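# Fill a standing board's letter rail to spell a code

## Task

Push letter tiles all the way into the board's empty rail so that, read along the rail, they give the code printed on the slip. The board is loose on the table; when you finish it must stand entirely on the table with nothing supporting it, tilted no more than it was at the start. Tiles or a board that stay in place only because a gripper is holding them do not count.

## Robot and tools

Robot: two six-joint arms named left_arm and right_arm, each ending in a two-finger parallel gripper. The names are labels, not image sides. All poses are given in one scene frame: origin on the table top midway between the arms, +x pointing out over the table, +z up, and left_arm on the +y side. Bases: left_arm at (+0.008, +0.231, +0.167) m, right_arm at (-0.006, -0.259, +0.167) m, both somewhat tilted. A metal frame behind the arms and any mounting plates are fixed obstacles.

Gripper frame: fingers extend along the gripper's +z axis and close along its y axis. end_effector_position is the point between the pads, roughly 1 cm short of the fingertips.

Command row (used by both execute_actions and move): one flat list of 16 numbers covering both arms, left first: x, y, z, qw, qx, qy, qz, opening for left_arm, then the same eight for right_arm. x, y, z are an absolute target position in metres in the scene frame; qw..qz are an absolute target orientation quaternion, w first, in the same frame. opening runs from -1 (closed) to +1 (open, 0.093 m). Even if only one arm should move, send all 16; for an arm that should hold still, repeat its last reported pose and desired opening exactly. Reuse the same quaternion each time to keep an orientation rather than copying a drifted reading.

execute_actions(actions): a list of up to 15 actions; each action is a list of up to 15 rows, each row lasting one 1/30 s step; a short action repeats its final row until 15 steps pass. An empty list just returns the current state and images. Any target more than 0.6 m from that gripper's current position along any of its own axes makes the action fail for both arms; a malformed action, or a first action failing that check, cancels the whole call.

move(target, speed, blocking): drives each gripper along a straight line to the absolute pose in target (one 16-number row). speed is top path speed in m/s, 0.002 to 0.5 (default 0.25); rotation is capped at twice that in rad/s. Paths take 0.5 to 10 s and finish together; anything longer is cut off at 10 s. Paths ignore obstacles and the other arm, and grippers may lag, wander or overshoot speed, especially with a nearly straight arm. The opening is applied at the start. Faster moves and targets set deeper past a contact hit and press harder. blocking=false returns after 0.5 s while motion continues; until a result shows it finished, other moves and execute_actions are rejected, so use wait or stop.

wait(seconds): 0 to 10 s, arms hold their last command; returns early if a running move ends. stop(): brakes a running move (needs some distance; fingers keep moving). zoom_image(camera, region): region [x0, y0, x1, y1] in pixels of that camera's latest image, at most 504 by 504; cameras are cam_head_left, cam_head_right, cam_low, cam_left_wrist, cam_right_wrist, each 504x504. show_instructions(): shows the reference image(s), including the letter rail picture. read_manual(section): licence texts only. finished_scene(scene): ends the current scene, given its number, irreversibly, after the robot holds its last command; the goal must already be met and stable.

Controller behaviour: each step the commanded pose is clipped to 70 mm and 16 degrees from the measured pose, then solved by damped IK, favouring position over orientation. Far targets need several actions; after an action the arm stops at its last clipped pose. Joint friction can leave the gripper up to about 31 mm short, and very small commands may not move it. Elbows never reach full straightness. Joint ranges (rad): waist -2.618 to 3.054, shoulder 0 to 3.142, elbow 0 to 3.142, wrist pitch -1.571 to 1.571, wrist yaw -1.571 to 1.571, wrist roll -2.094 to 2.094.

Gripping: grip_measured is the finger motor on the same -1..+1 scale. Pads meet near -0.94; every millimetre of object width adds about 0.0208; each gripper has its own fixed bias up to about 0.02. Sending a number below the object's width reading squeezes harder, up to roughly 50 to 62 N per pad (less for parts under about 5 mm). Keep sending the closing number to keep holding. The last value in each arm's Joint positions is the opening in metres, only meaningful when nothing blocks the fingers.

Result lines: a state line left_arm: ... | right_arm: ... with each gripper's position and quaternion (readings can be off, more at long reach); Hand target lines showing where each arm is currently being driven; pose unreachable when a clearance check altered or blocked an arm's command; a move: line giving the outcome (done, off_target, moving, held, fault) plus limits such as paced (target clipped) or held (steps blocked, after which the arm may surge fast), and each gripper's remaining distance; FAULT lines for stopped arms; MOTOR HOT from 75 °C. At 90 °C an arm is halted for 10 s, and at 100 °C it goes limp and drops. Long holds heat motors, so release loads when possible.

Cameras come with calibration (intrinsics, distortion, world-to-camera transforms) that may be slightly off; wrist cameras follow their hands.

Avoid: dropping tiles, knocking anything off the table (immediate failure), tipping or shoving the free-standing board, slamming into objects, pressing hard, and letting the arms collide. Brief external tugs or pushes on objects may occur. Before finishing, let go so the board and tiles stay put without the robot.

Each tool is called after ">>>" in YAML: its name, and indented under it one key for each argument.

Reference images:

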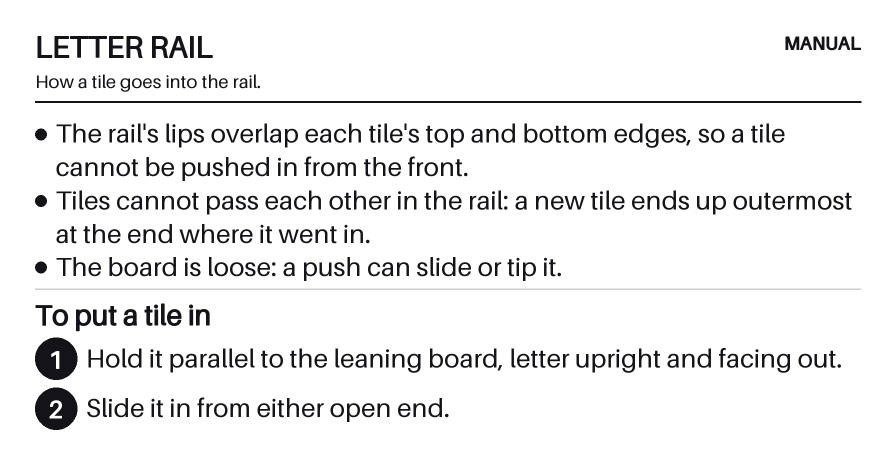

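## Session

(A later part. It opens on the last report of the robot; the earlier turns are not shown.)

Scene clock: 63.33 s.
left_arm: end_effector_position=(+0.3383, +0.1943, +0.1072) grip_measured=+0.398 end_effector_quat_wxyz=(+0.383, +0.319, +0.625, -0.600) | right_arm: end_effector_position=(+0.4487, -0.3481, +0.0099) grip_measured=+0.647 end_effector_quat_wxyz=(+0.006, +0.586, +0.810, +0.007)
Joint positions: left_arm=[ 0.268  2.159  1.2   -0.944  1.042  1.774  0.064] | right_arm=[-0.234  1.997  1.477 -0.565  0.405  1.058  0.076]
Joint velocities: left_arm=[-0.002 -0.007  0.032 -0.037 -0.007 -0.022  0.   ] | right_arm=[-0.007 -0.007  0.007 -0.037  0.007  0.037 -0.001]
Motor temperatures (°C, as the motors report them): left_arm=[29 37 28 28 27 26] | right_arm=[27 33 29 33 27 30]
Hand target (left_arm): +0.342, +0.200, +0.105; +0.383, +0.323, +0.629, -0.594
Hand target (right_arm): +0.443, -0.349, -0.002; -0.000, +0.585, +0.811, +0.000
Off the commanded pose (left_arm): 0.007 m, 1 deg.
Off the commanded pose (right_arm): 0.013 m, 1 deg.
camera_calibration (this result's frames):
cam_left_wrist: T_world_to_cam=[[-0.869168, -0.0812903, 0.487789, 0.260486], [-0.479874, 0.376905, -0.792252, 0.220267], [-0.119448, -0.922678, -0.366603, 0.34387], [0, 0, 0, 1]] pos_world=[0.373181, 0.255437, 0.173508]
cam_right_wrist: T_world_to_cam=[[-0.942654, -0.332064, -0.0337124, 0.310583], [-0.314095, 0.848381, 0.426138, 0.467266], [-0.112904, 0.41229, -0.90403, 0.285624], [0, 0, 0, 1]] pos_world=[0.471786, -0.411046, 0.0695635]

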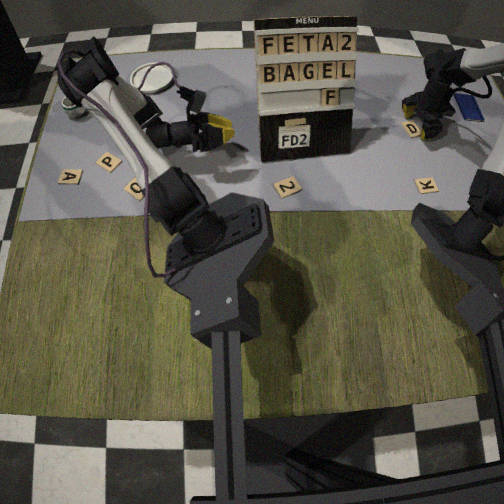

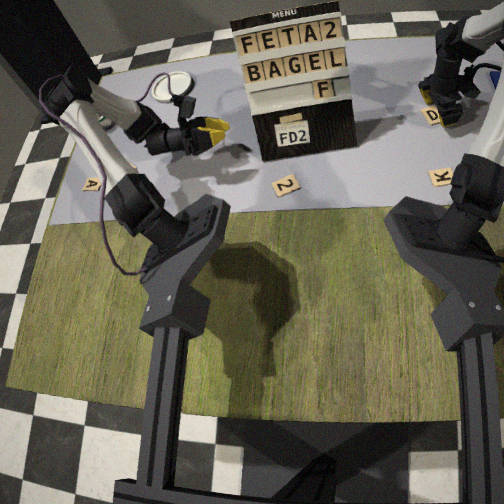

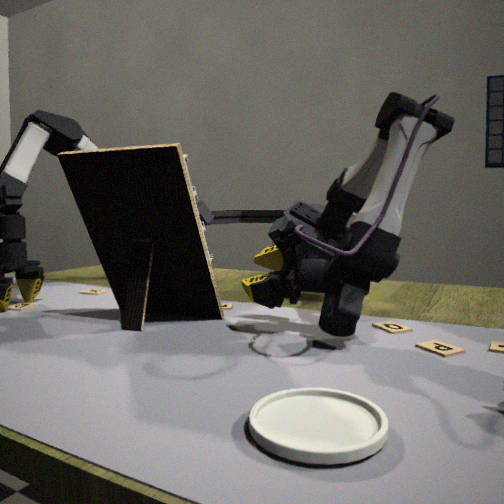

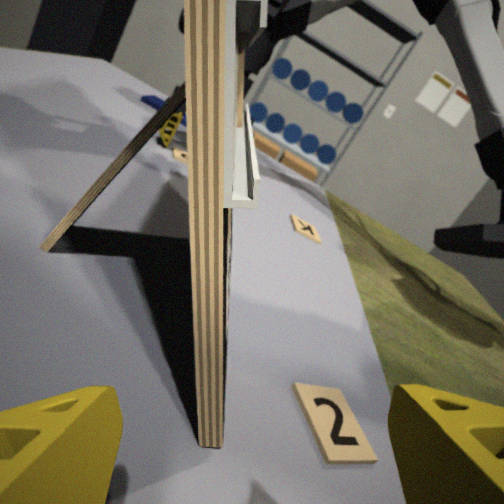

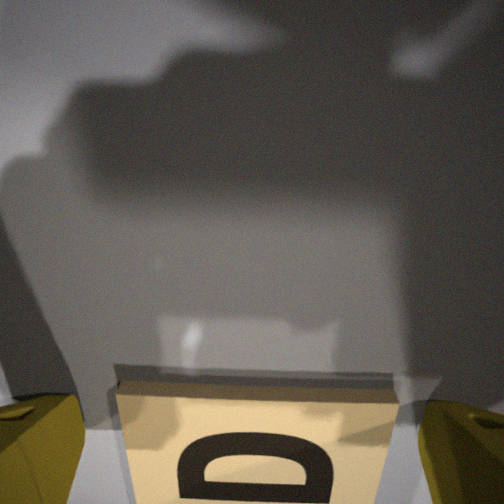

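>>> execute_actions:
  actions:
    - [[0.342,0.2,0.105,0.383,0.323,0.629,-0.594,0.4,0.444,-0.349,-0.004,0,0.585,0.811,0,0.35]]
    - [[0.342,0.2,0.105,0.383,0.323,0.629,-0.594,0.4,0.444,-0.349,-0.004,0,0.585,0.811,0,0.05]]

>>> move:
  target: [0.342,0.2,0.105,0.383,0.323,0.629,-0.594,0.4,0.43,-0.3,0.11,0.1,0.59,0.79,0.11,0.05]
  speed: 0.2

>>> move:
  target: [0.342,0.2,0.105,0.383,0.323,0.629,-0.594,0.4,0.402,-0.165,0.151,0.346,0.576,0.635,0.381,0.05]
  speed: 0.15

>>> zoom_image:
  camera: "cam_left_wrist"
  region: [170, 0, 320, 150]

Scene clock: 64.53 s.
left_arm: end_effector_position=(+0.3383, +0.1943, +0.1072) grip_measured=+0.398 end_effector_quat_wxyz=(+0.383, +0.319, +0.625, -0.600) | right_arm: end_effector_position=(+0.4504, -0.3485, +0.0100) grip_measured=+0.092 end_effector_quat_wxyz=(+0.009, +0.586, +0.810, +0.008)
Joint positions: left_arm=[ 0.268  2.159  1.2   -0.944  1.042  1.774  0.064] | right_arm=[-0.234  1.997  1.477 -0.558  0.405  1.056  0.05 ]
Joint velocities: left_arm=[-0.002 -0.017  0.012 -0.007 -0.022 -0.022  0.   ] | right_arm=[-0.002  0.002 -0.022  0.066 -0.037 -0.066  0.   ]
Motor temperatures (°C, as the motors report them): left_arm=[29 37 28 28 27 26] | right_arm=[27 33 29 33 27 30]
Hand target (left_arm): +0.342, +0.200, +0.105; +0.383, +0.323, +0.629, -0.594
Hand target (right_arm): +0.443, -0.349, -0.004; -0.000, +0.585, +0.811, +0.000
Off the commanded pose (left_arm): 0.007 m, 1 deg.
Off the commanded pose (right_arm): 0.015 m, 1 deg.
camera_calibration (this result's frames):
cam_left_wrist: T_world_to_cam=[[-0.869168, -0.0812903, 0.487789, 0.260486], [-0.479874, 0.376905, -0.792252, 0.220267], [-0.119448, -0.922678, -0.366603, 0.34387], [0, 0, 0, 1]] pos_world=[0.373181, 0.255437, 0.173508]
cam_right_wrist: T_world_to_cam=[[-0.942656, -0.33139, -0.0397506, 0.312382], [-0.316363, 0.849193, 0.42283, 0.469413], [-0.106366, 0.411159, -0.905337, 0.282663], [0, 0, 0, 1]] pos_world=[0.473039, -0.411321, 0.0698405]

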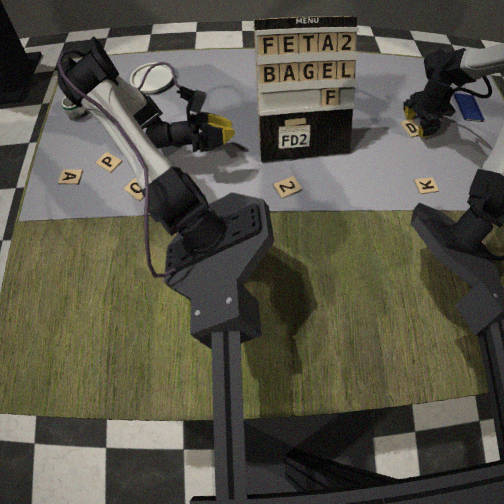

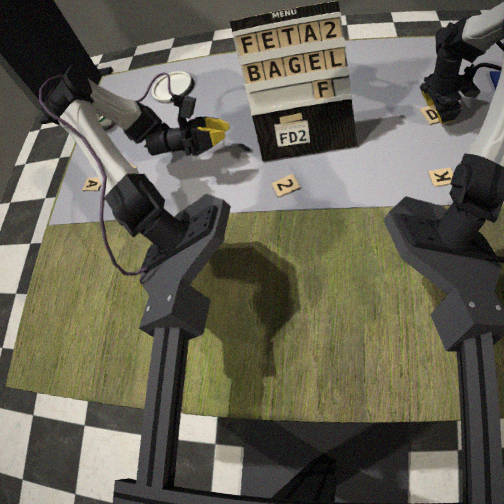

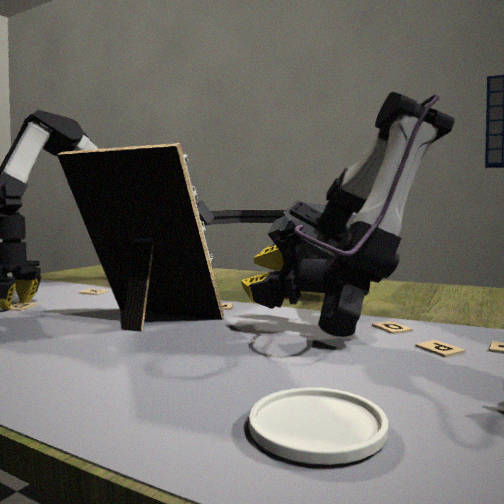

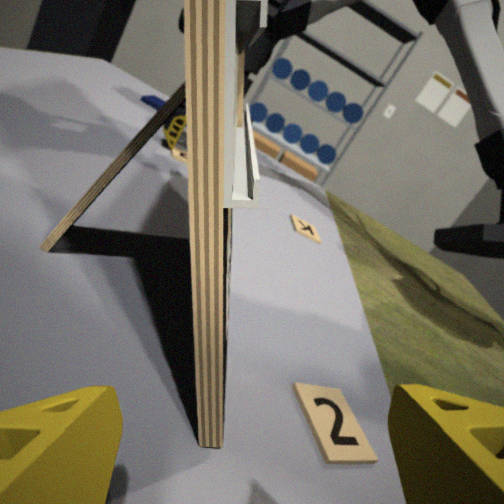

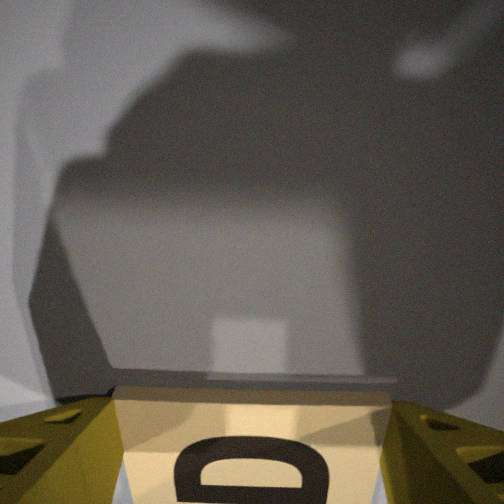

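Scene clock: 65.70 s.
left_arm: end_effector_position=(+0.3383, +0.1943, +0.1072) grip_measured=+0.398 end_effector_quat_wxyz=(+0.383, +0.319, +0.625, -0.600) | right_arm: end_effector_position=(+0.4345, -0.3002, +0.1098) grip_measured=+0.092 end_effector_quat_wxyz=(+0.096, +0.590, +0.794, +0.110)
Joint positions: left_arm=[ 0.268  2.159  1.2   -0.944  1.042  1.774  0.064] | right_arm=[-0.041  1.606  1.106 -0.375  0.412  1.148  0.05 ]
Joint velocities: left_arm=[-0.002 -0.002  0.007  0.037 -0.051 -0.007 -0.001] | right_arm=[ 0.007  0.007 -0.027  0.066 -0.022  0.066  0.001]
Motor temperatures (°C, as the motors report them): left_arm=[29 37 28 28 27 26] | right_arm=[27 33 29 33 27 30]
Hand target (left_arm): +0.342, +0.200, +0.105; +0.383, +0.323, +0.629, -0.594
Hand target (right_arm): +0.432, -0.299, +0.111; +0.101, +0.592, +0.792, +0.110
Off the commanded pose (left_arm): 0.007 m, 1 deg.
Off the commanded pose (right_arm): 0.005 m, 1 deg.
move: done
camera_calibration (this result's frames):
cam_left_wrist: T_world_to_cam=[[-0.869168, -0.0812903, 0.487789, 0.260486], [-0.479874, 0.376905, -0.792252, 0.220267], [-0.119448, -0.922678, -0.366603, 0.34387], [0, 0, 0, 1]] pos_world=[0.373181, 0.255437, 0.173508]
cam_right_wrist: T_world_to_cam=[[-0.905192, -0.29767, -0.303347, 0.340171], [-0.401691, 0.832356, 0.381874, 0.417678], [0.138821, 0.467521, -0.873014, 0.258373], [0, 0, 0, 1]] pos_world=[0.43983, -0.367193, 0.169253]

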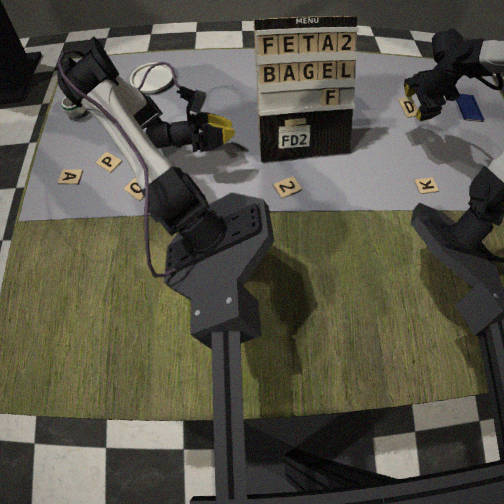

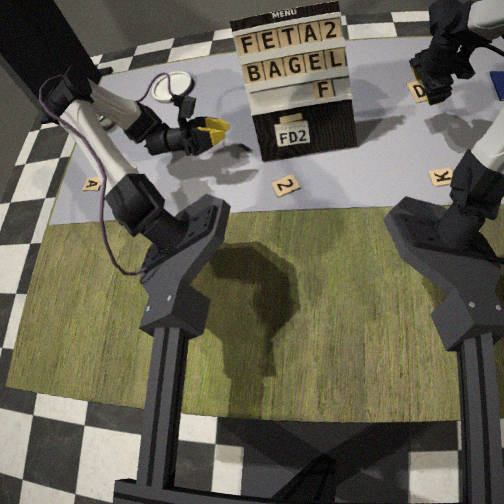

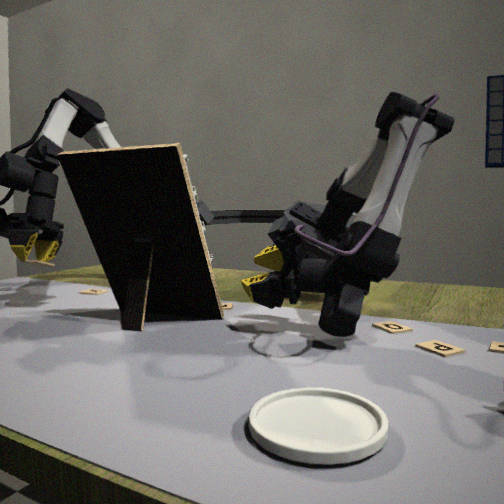

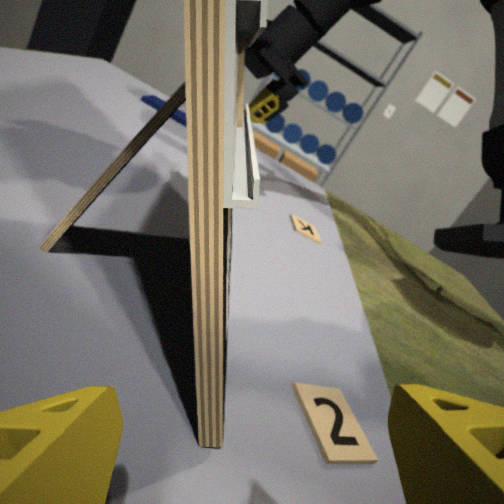

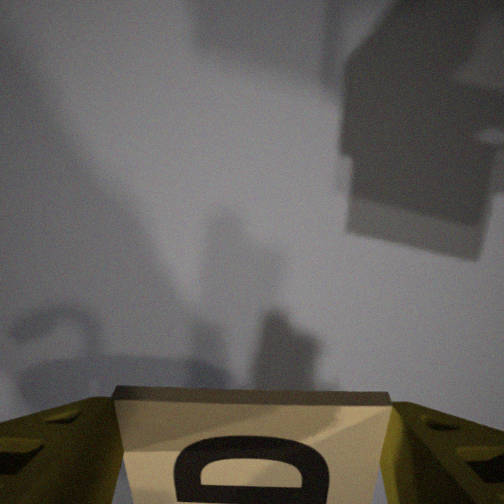

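Scene clock: 69.10 s.
left_arm: end_effector_position=(+0.3383, +0.1943, +0.1072) grip_measured=+0.398 end_effector_quat_wxyz=(+0.383, +0.319, +0.625, -0.600) | right_arm: end_effector_position=(+0.4110, -0.1690, +0.1586) grip_measured=+0.092 end_effector_quat_wxyz=(+0.351, +0.583, +0.621, +0.388)
Joint positions: left_arm=[ 0.268  2.159  1.2   -0.944  1.042  1.774  0.064] | right_arm=[0.347 1.876 0.414 1.384 0.545 1.145 0.05 ]
Joint velocities: left_arm=[-0.002  0.002  0.017 -0.095  0.051  0.037 -0.   ] | right_arm=[-0.002  0.002 -0.002  0.066 -0.007  0.007  0.001]
Motor temperatures (°C, as the motors report them): left_arm=[29 37 28 29 27 26] | right_arm=[28 33 29 33 27 30]
Hand target (left_arm): +0.342, +0.200, +0.105; +0.383, +0.323, +0.629, -0.594
Hand target (right_arm): +0.402, -0.164, +0.151; +0.347, +0.577, +0.635, +0.380
Off the commanded pose (left_arm): 0.007 m, 1 deg.
Off the commanded pose (right_arm): 0.012 m, 2 deg.
move: off_target (right_arm)
camera_calibration (this result's frames):
cam_left_wrist: T_world_to_cam=[[-0.869168, -0.0812903, 0.487789, 0.260486], [-0.479874, 0.376905, -0.792252, 0.220267], [-0.119448, -0.922678, -0.366603, 0.34387], [0, 0, 0, 1]] pos_world=[0.373181, 0.255437, 0.173508]
cam_right_wrist: T_world_to_cam=[[-0.43666, -0.0371652, -0.898859, 0.318605], [-0.457277, 0.869616, 0.186186, 0.340566], [0.774743, 0.492327, -0.396721, -0.0898507], [0, 0, 0, 1]] pos_world=[0.364466, -0.240085, 0.187327]

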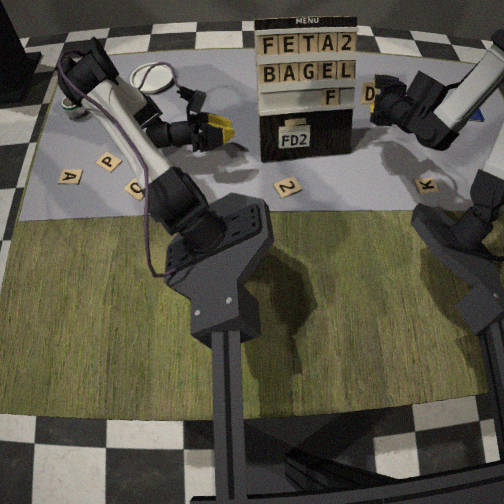

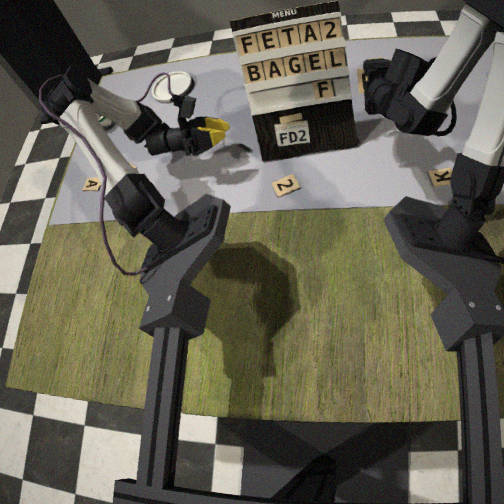

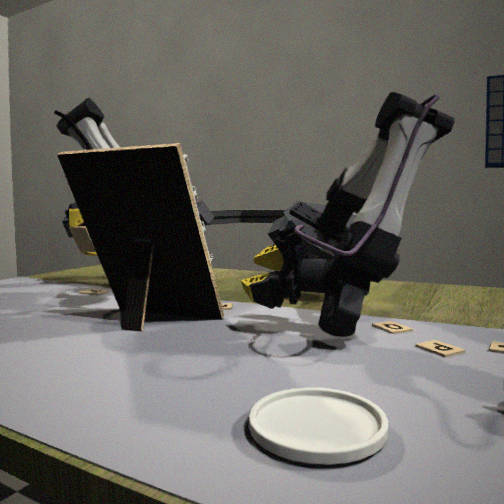

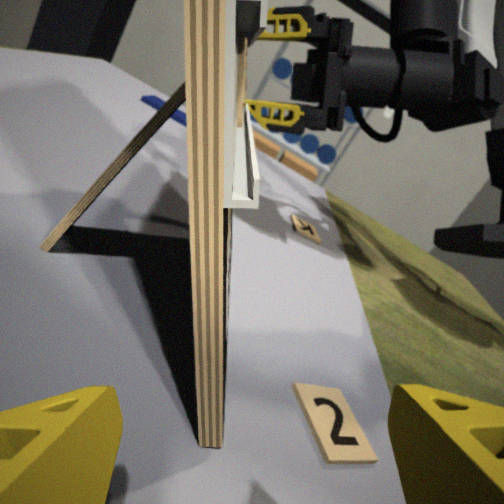

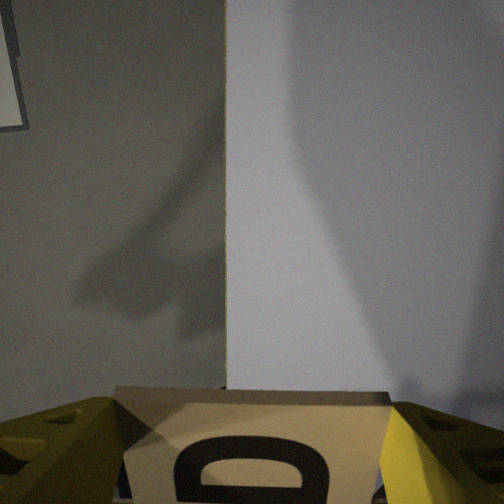

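Region (170, 0, 320, 150) of cam_left_wrist's 504x504 image, scaled by 3.360, with more detail than that image has.

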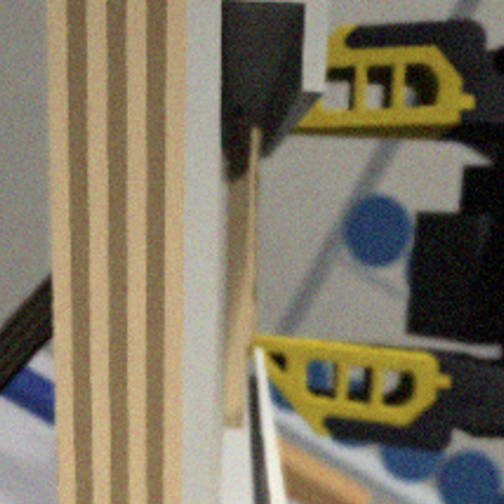

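>>> move:
  target: [0.342,0.2,0.105,0.383,0.323,0.629,-0.594,0.4,0.398,-0.155,0.144,0.346,0.576,0.635,0.381,0.05]
  speed: 0.02

>>> zoom_image:
  camera: "cam_left_wrist"
  region: [150,0,340,190]

>>> zoom_image:
  camera: "cam_head_left"
  region: [290,30,430,170]

Scene clock: 71.13 s.
left_arm: end_effector_position=(+0.3383, +0.1943, +0.1072) grip_measured=+0.398 end_effector_quat_wxyz=(+0.383, +0.319, +0.625, -0.600) | right_arm: end_effector_position=(+0.4049, -0.1596, +0.1494) grip_measured=+0.092 end_effector_quat_wxyz=(+0.349, +0.581, +0.625, +0.387)
Joint positions: left_arm=[ 0.268  2.159  1.2   -0.944  1.042  1.774  0.064] | right_arm=[0.361 1.948 0.414 1.447 0.556 1.145 0.05 ]
Joint velocities: left_arm=[-0.012  0.002 -0.022 -0.007 -0.007  0.037 -0.001] | right_arm=[ 0.017 -0.002 -0.012  0.095  0.066 -0.007  0.001]
Motor temperatures (°C, as the motors report them): left_arm=[29 37 28 29 27 26] | right_arm=[28 33 29 34 27 30]
Hand target (left_arm): +0.342, +0.200, +0.105; +0.383, +0.323, +0.629, -0.594
Hand target (right_arm): +0.398, -0.155, +0.144; +0.346, +0.576, +0.635, +0.381
Off the commanded pose (left_arm): 0.007 m, 1 deg.
Off the commanded pose (right_arm): 0.010 m, 1 deg.
move: done
camera_calibration (this result's frames):
cam_left_wrist: T_world_to_cam=[[-0.869168, -0.0812903, 0.487789, 0.260486], [-0.479874, 0.376905, -0.792252, 0.220267], [-0.119448, -0.922678, -0.366603, 0.34387], [0, 0, 0, 1]] pos_world=[0.373181, 0.255437, 0.173508]
cam_right_wrist: T_world_to_cam=[[-0.440905, -0.0440048, -0.896474, 0.308281], [-0.463125, 0.866721, 0.18523, 0.333345], [0.768842, 0.496849, -0.402521, -0.0894379], [0, 0, 0, 1]] pos_world=[0.359066, -0.230914, 0.17862]

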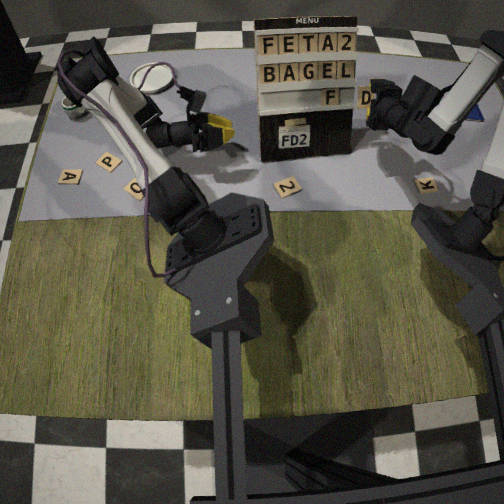

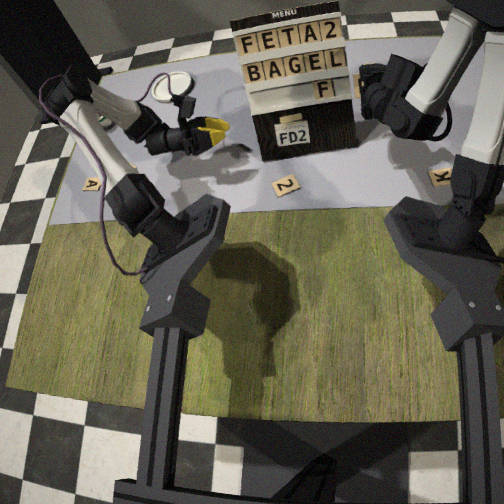

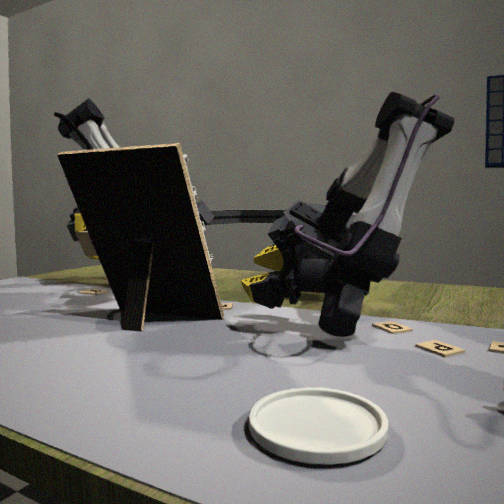

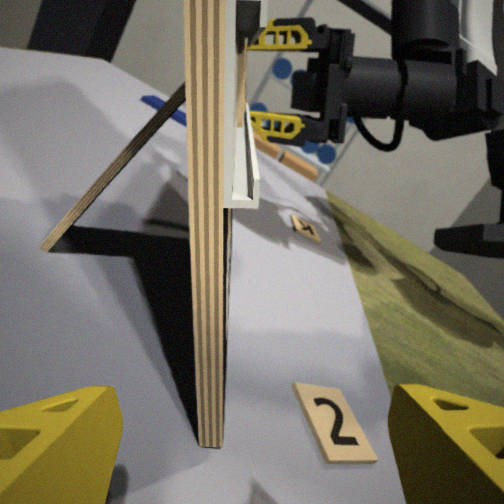

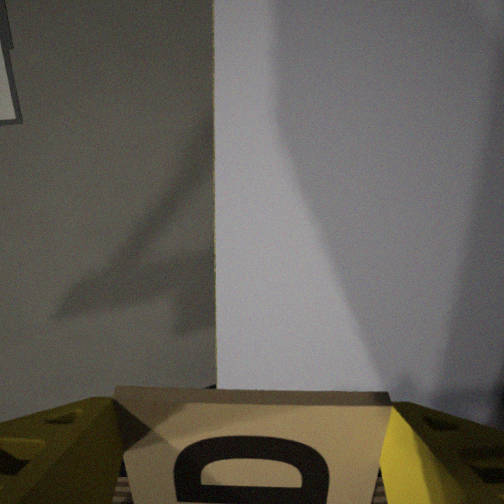

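Region (150, 0, 340, 190) of cam_left_wrist's 504x504 image, scaled by 2.653, with more detail than that image has.

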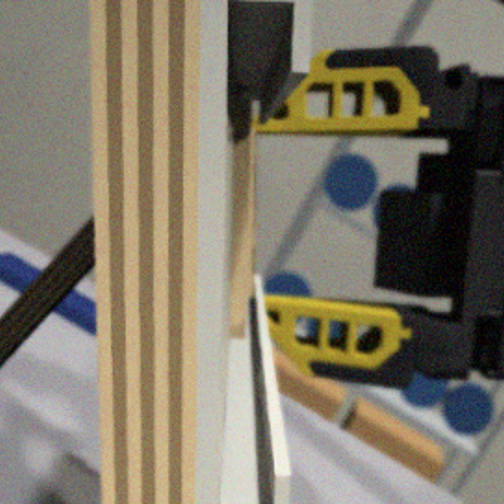

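Region (290, 30, 430, 170) of cam_head_left's 504x504 image, scaled by 3.600, with more detail than that image has.

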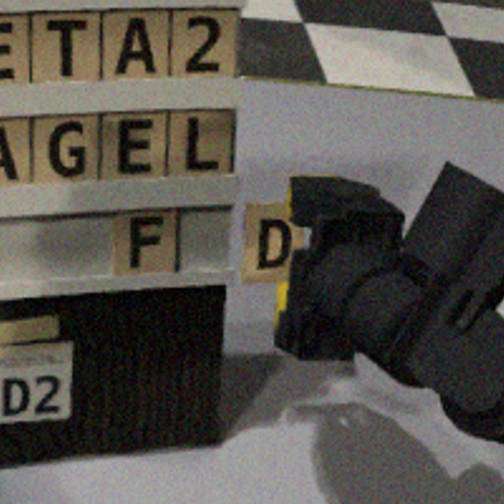

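>>> move:
  target: [0.342,0.2,0.105,0.383,0.323,0.629,-0.594,0.4,0.397,-0.144,0.149,0.346,0.576,0.635,0.381,0.05]
  speed: 0.015

>>> zoom_image:
  camera: "cam_left_wrist"
  region: [200,20,320,140]

>>> zoom_image:
  camera: "cam_head_left"
  region: [320,60,400,140]

Scene clock: 72.67 s.
left_arm: end_effector_position=(+0.3383, +0.1943, +0.1072) grip_measured=+0.398 end_effector_quat_wxyz=(+0.383, +0.319, +0.625, -0.600) | right_arm: end_effector_position=(+0.4000, -0.1522, +0.1537) grip_measured=+0.092 end_effector_quat_wxyz=(+0.352, +0.582, +0.626, +0.383)
Joint positions: left_arm=[ 0.268  2.159  1.2   -0.944  1.042  1.774  0.064] | right_arm=[0.402 1.957 0.414 1.454 0.605 1.145 0.05 ]
Joint velocities: left_arm=[ 0.002 -0.007 -0.022  0.037  0.037 -0.066  0.001] | right_arm=[ 0.017 -0.007  0.007 -0.066 -0.007 -0.022 -0.001]
Motor temperatures (°C, as the motors report them): left_arm=[29 37 28 29 27 26] | right_arm=[28 33 29 34 27 30]
Hand target (left_arm): +0.342, +0.200, +0.105; +0.383, +0.323, +0.629, -0.594
Hand target (right_arm): +0.397, -0.144, +0.149; +0.346, +0.576, +0.635, +0.381
Off the commanded pose (left_arm): 0.007 m, 1 deg.
Off the commanded pose (right_arm): 0.010 m, 1 deg.
move: done
camera_calibration (this result's frames):
cam_left_wrist: T_world_to_cam=[[-0.869168, -0.0812903, 0.487789, 0.260486], [-0.479874, 0.376905, -0.792252, 0.220267], [-0.119448, -0.922678, -0.366603, 0.34387], [0, 0, 0, 1]] pos_world=[0.373181, 0.255437, 0.173508]
cam_right_wrist: T_world_to_cam=[[-0.443074, -0.0483792, -0.895178, 0.310287], [-0.459033, 0.869955, 0.180185, 0.323547], [0.770048, 0.490752, -0.407663, -0.0882317], [0, 0, 0, 1]] pos_world=[0.353942, -0.22316, 0.183495]

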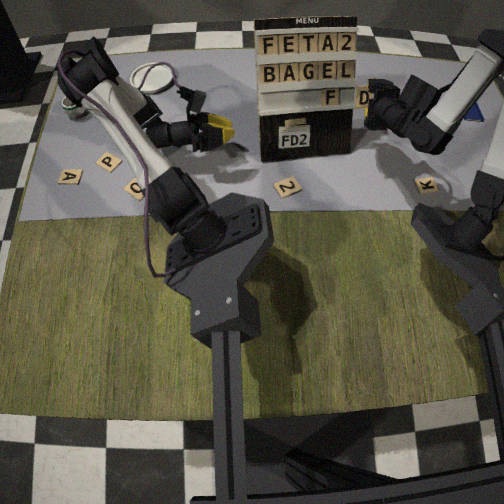

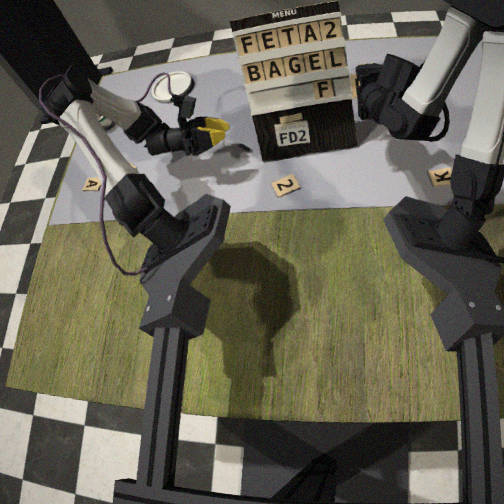

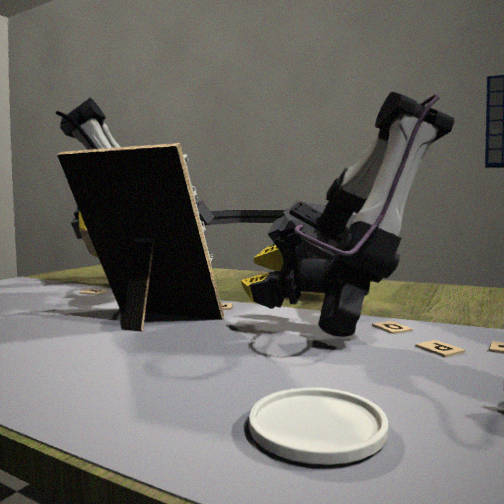

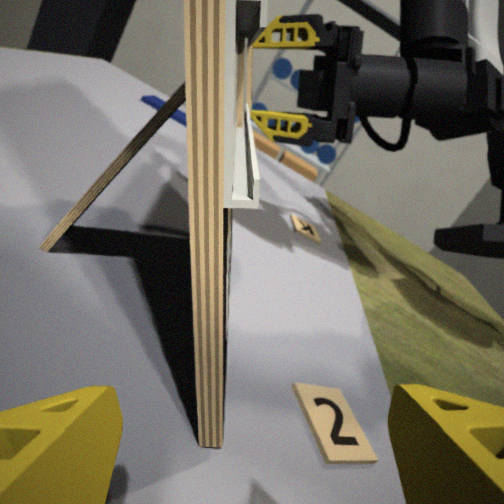

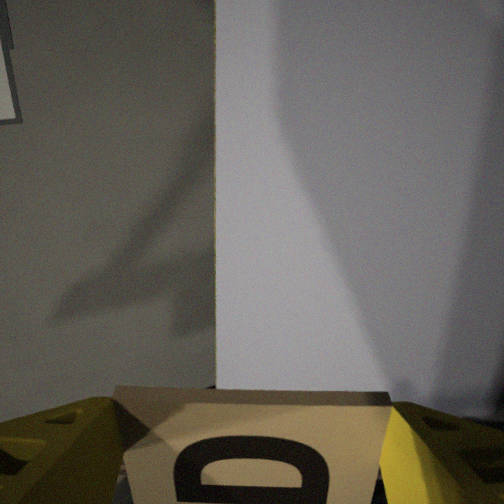

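Region (200, 20, 320, 140) of cam_left_wrist's 504x504 image, scaled by 4.200, with more detail than that image has.

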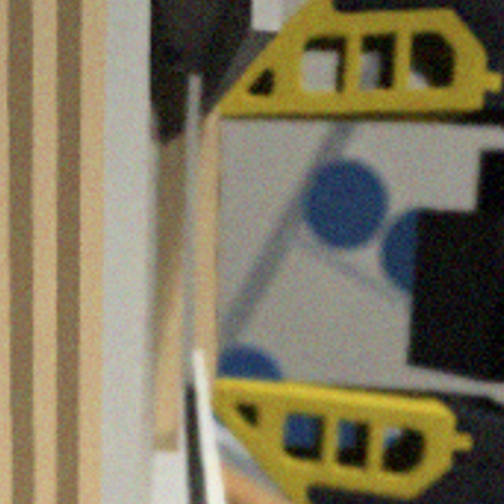

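Region (320, 60, 400, 140) of cam_head_left's 504x504 image, scaled by 6.300, with more detail than that image has.

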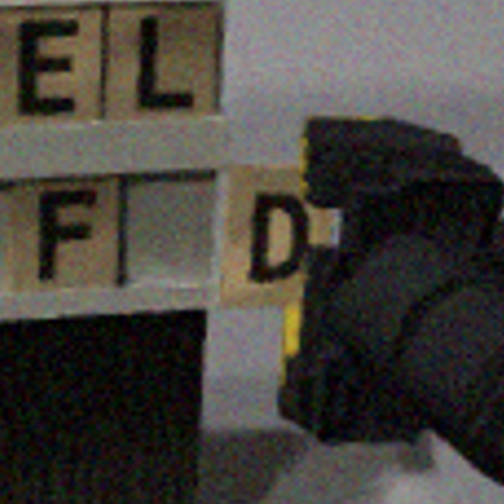

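>>> move:
  target: [0.342,0.2,0.105,0.383,0.323,0.629,-0.594,0.4,0.408,-0.151,0.146,0.346,0.576,0.635,0.381,0.05]
  speed: 0.015

>>> zoom_image:
  camera: "cam_left_wrist"
  region: [200,20,320,140]

>>> zoom_image:
  camera: "cam_head_left"
  region: [320,60,400,140]

Scene clock: 73.90 s.
left_arm: end_effector_position=(+0.3382, +0.1943, +0.1071) grip_measured=+0.398 end_effector_quat_wxyz=(+0.383, +0.319, +0.626, -0.600) | right_arm: end_effector_position=(+0.4044, -0.1518, +0.1507) grip_measured=+0.092 end_effector_quat_wxyz=(+0.348, +0.579, +0.629, +0.385)
Joint positions: left_arm=[ 0.268  2.159  1.2   -0.944  1.042  1.774  0.064] | right_arm=[0.385 1.958 0.428 1.433 0.578 1.145 0.05 ]
Joint velocities: left_arm=[ 0.007 -0.007 -0.002  0.037  0.051 -0.081  0.   ] | right_arm=[-0.002 -0.012  0.007  0.022 -0.066 -0.007 -0.001]
Motor temperatures (°C, as the motors report them): left_arm=[29 37 28 29 27 26] | right_arm=[28 33 29 34 27 30]
Hand target (left_arm): +0.342, +0.200, +0.105; +0.383, +0.323, +0.629, -0.594
Hand target (right_arm): +0.408, -0.151, +0.146; +0.346, +0.576, +0.635, +0.381
Off the commanded pose (left_arm): 0.007 m, 1 deg.
Off the commanded pose (right_arm): 0.006 m, 1 deg.
move: done
camera_calibration (this result's frames):
cam_left_wrist: T_world_to_cam=[[-0.869177, -0.0812061, 0.487787, 0.260459], [-0.479796, 0.377251, -0.792134, 0.220104], [-0.119692, -0.922544, -0.366861, 0.343927], [0, 0, 0, 1]] pos_world=[0.373156, 0.255404, 0.173477]
cam_right_wrist: T_world_to_cam=[[-0.444794, -0.0512831, -0.894164, 0.309709], [-0.469045, 0.863842, 0.183778, 0.328284], [0.762991, 0.501146, -0.408286, -0.088501], [0, 0, 0, 1]] pos_world=[0.359262, -0.223351, 0.180466]

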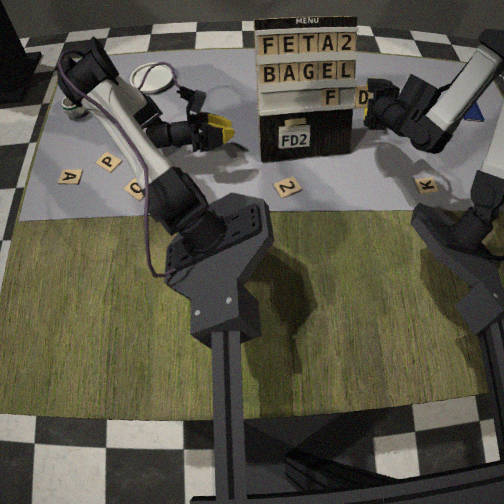

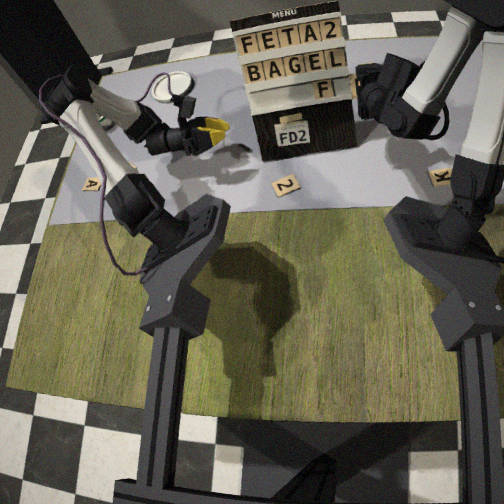

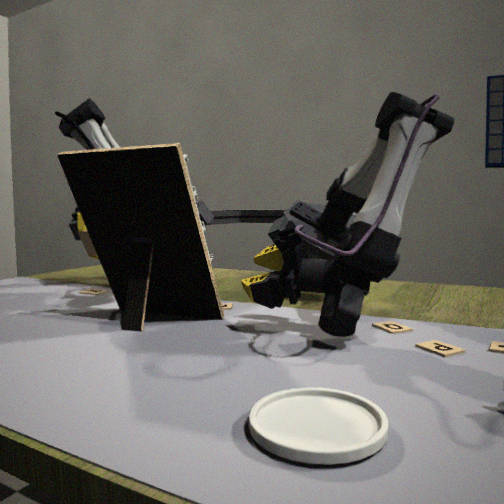

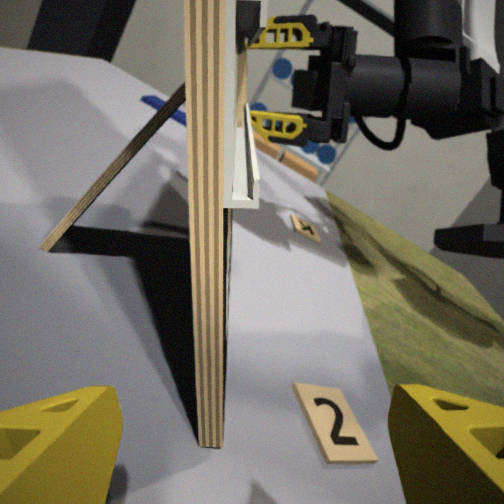

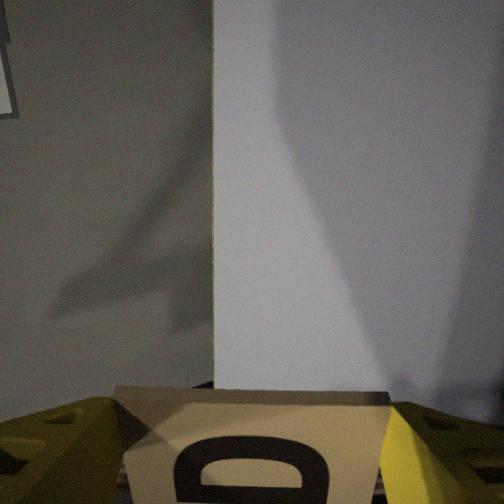

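Region (200, 20, 320, 140) of cam_left_wrist's 504x504 image, scaled by 4.200, with more detail than that image has.

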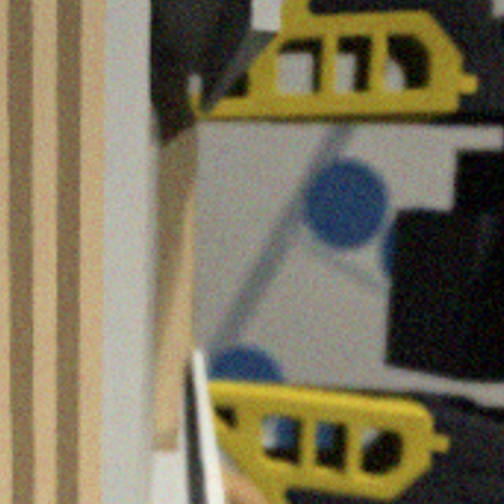

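Region (320, 60, 400, 140) of cam_head_left's 504x504 image, scaled by 6.300, with more detail than that image has.

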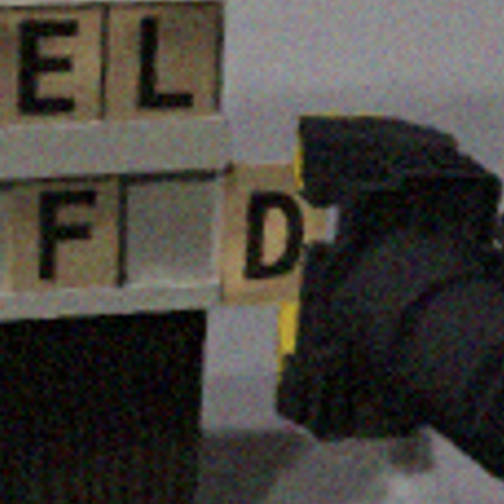

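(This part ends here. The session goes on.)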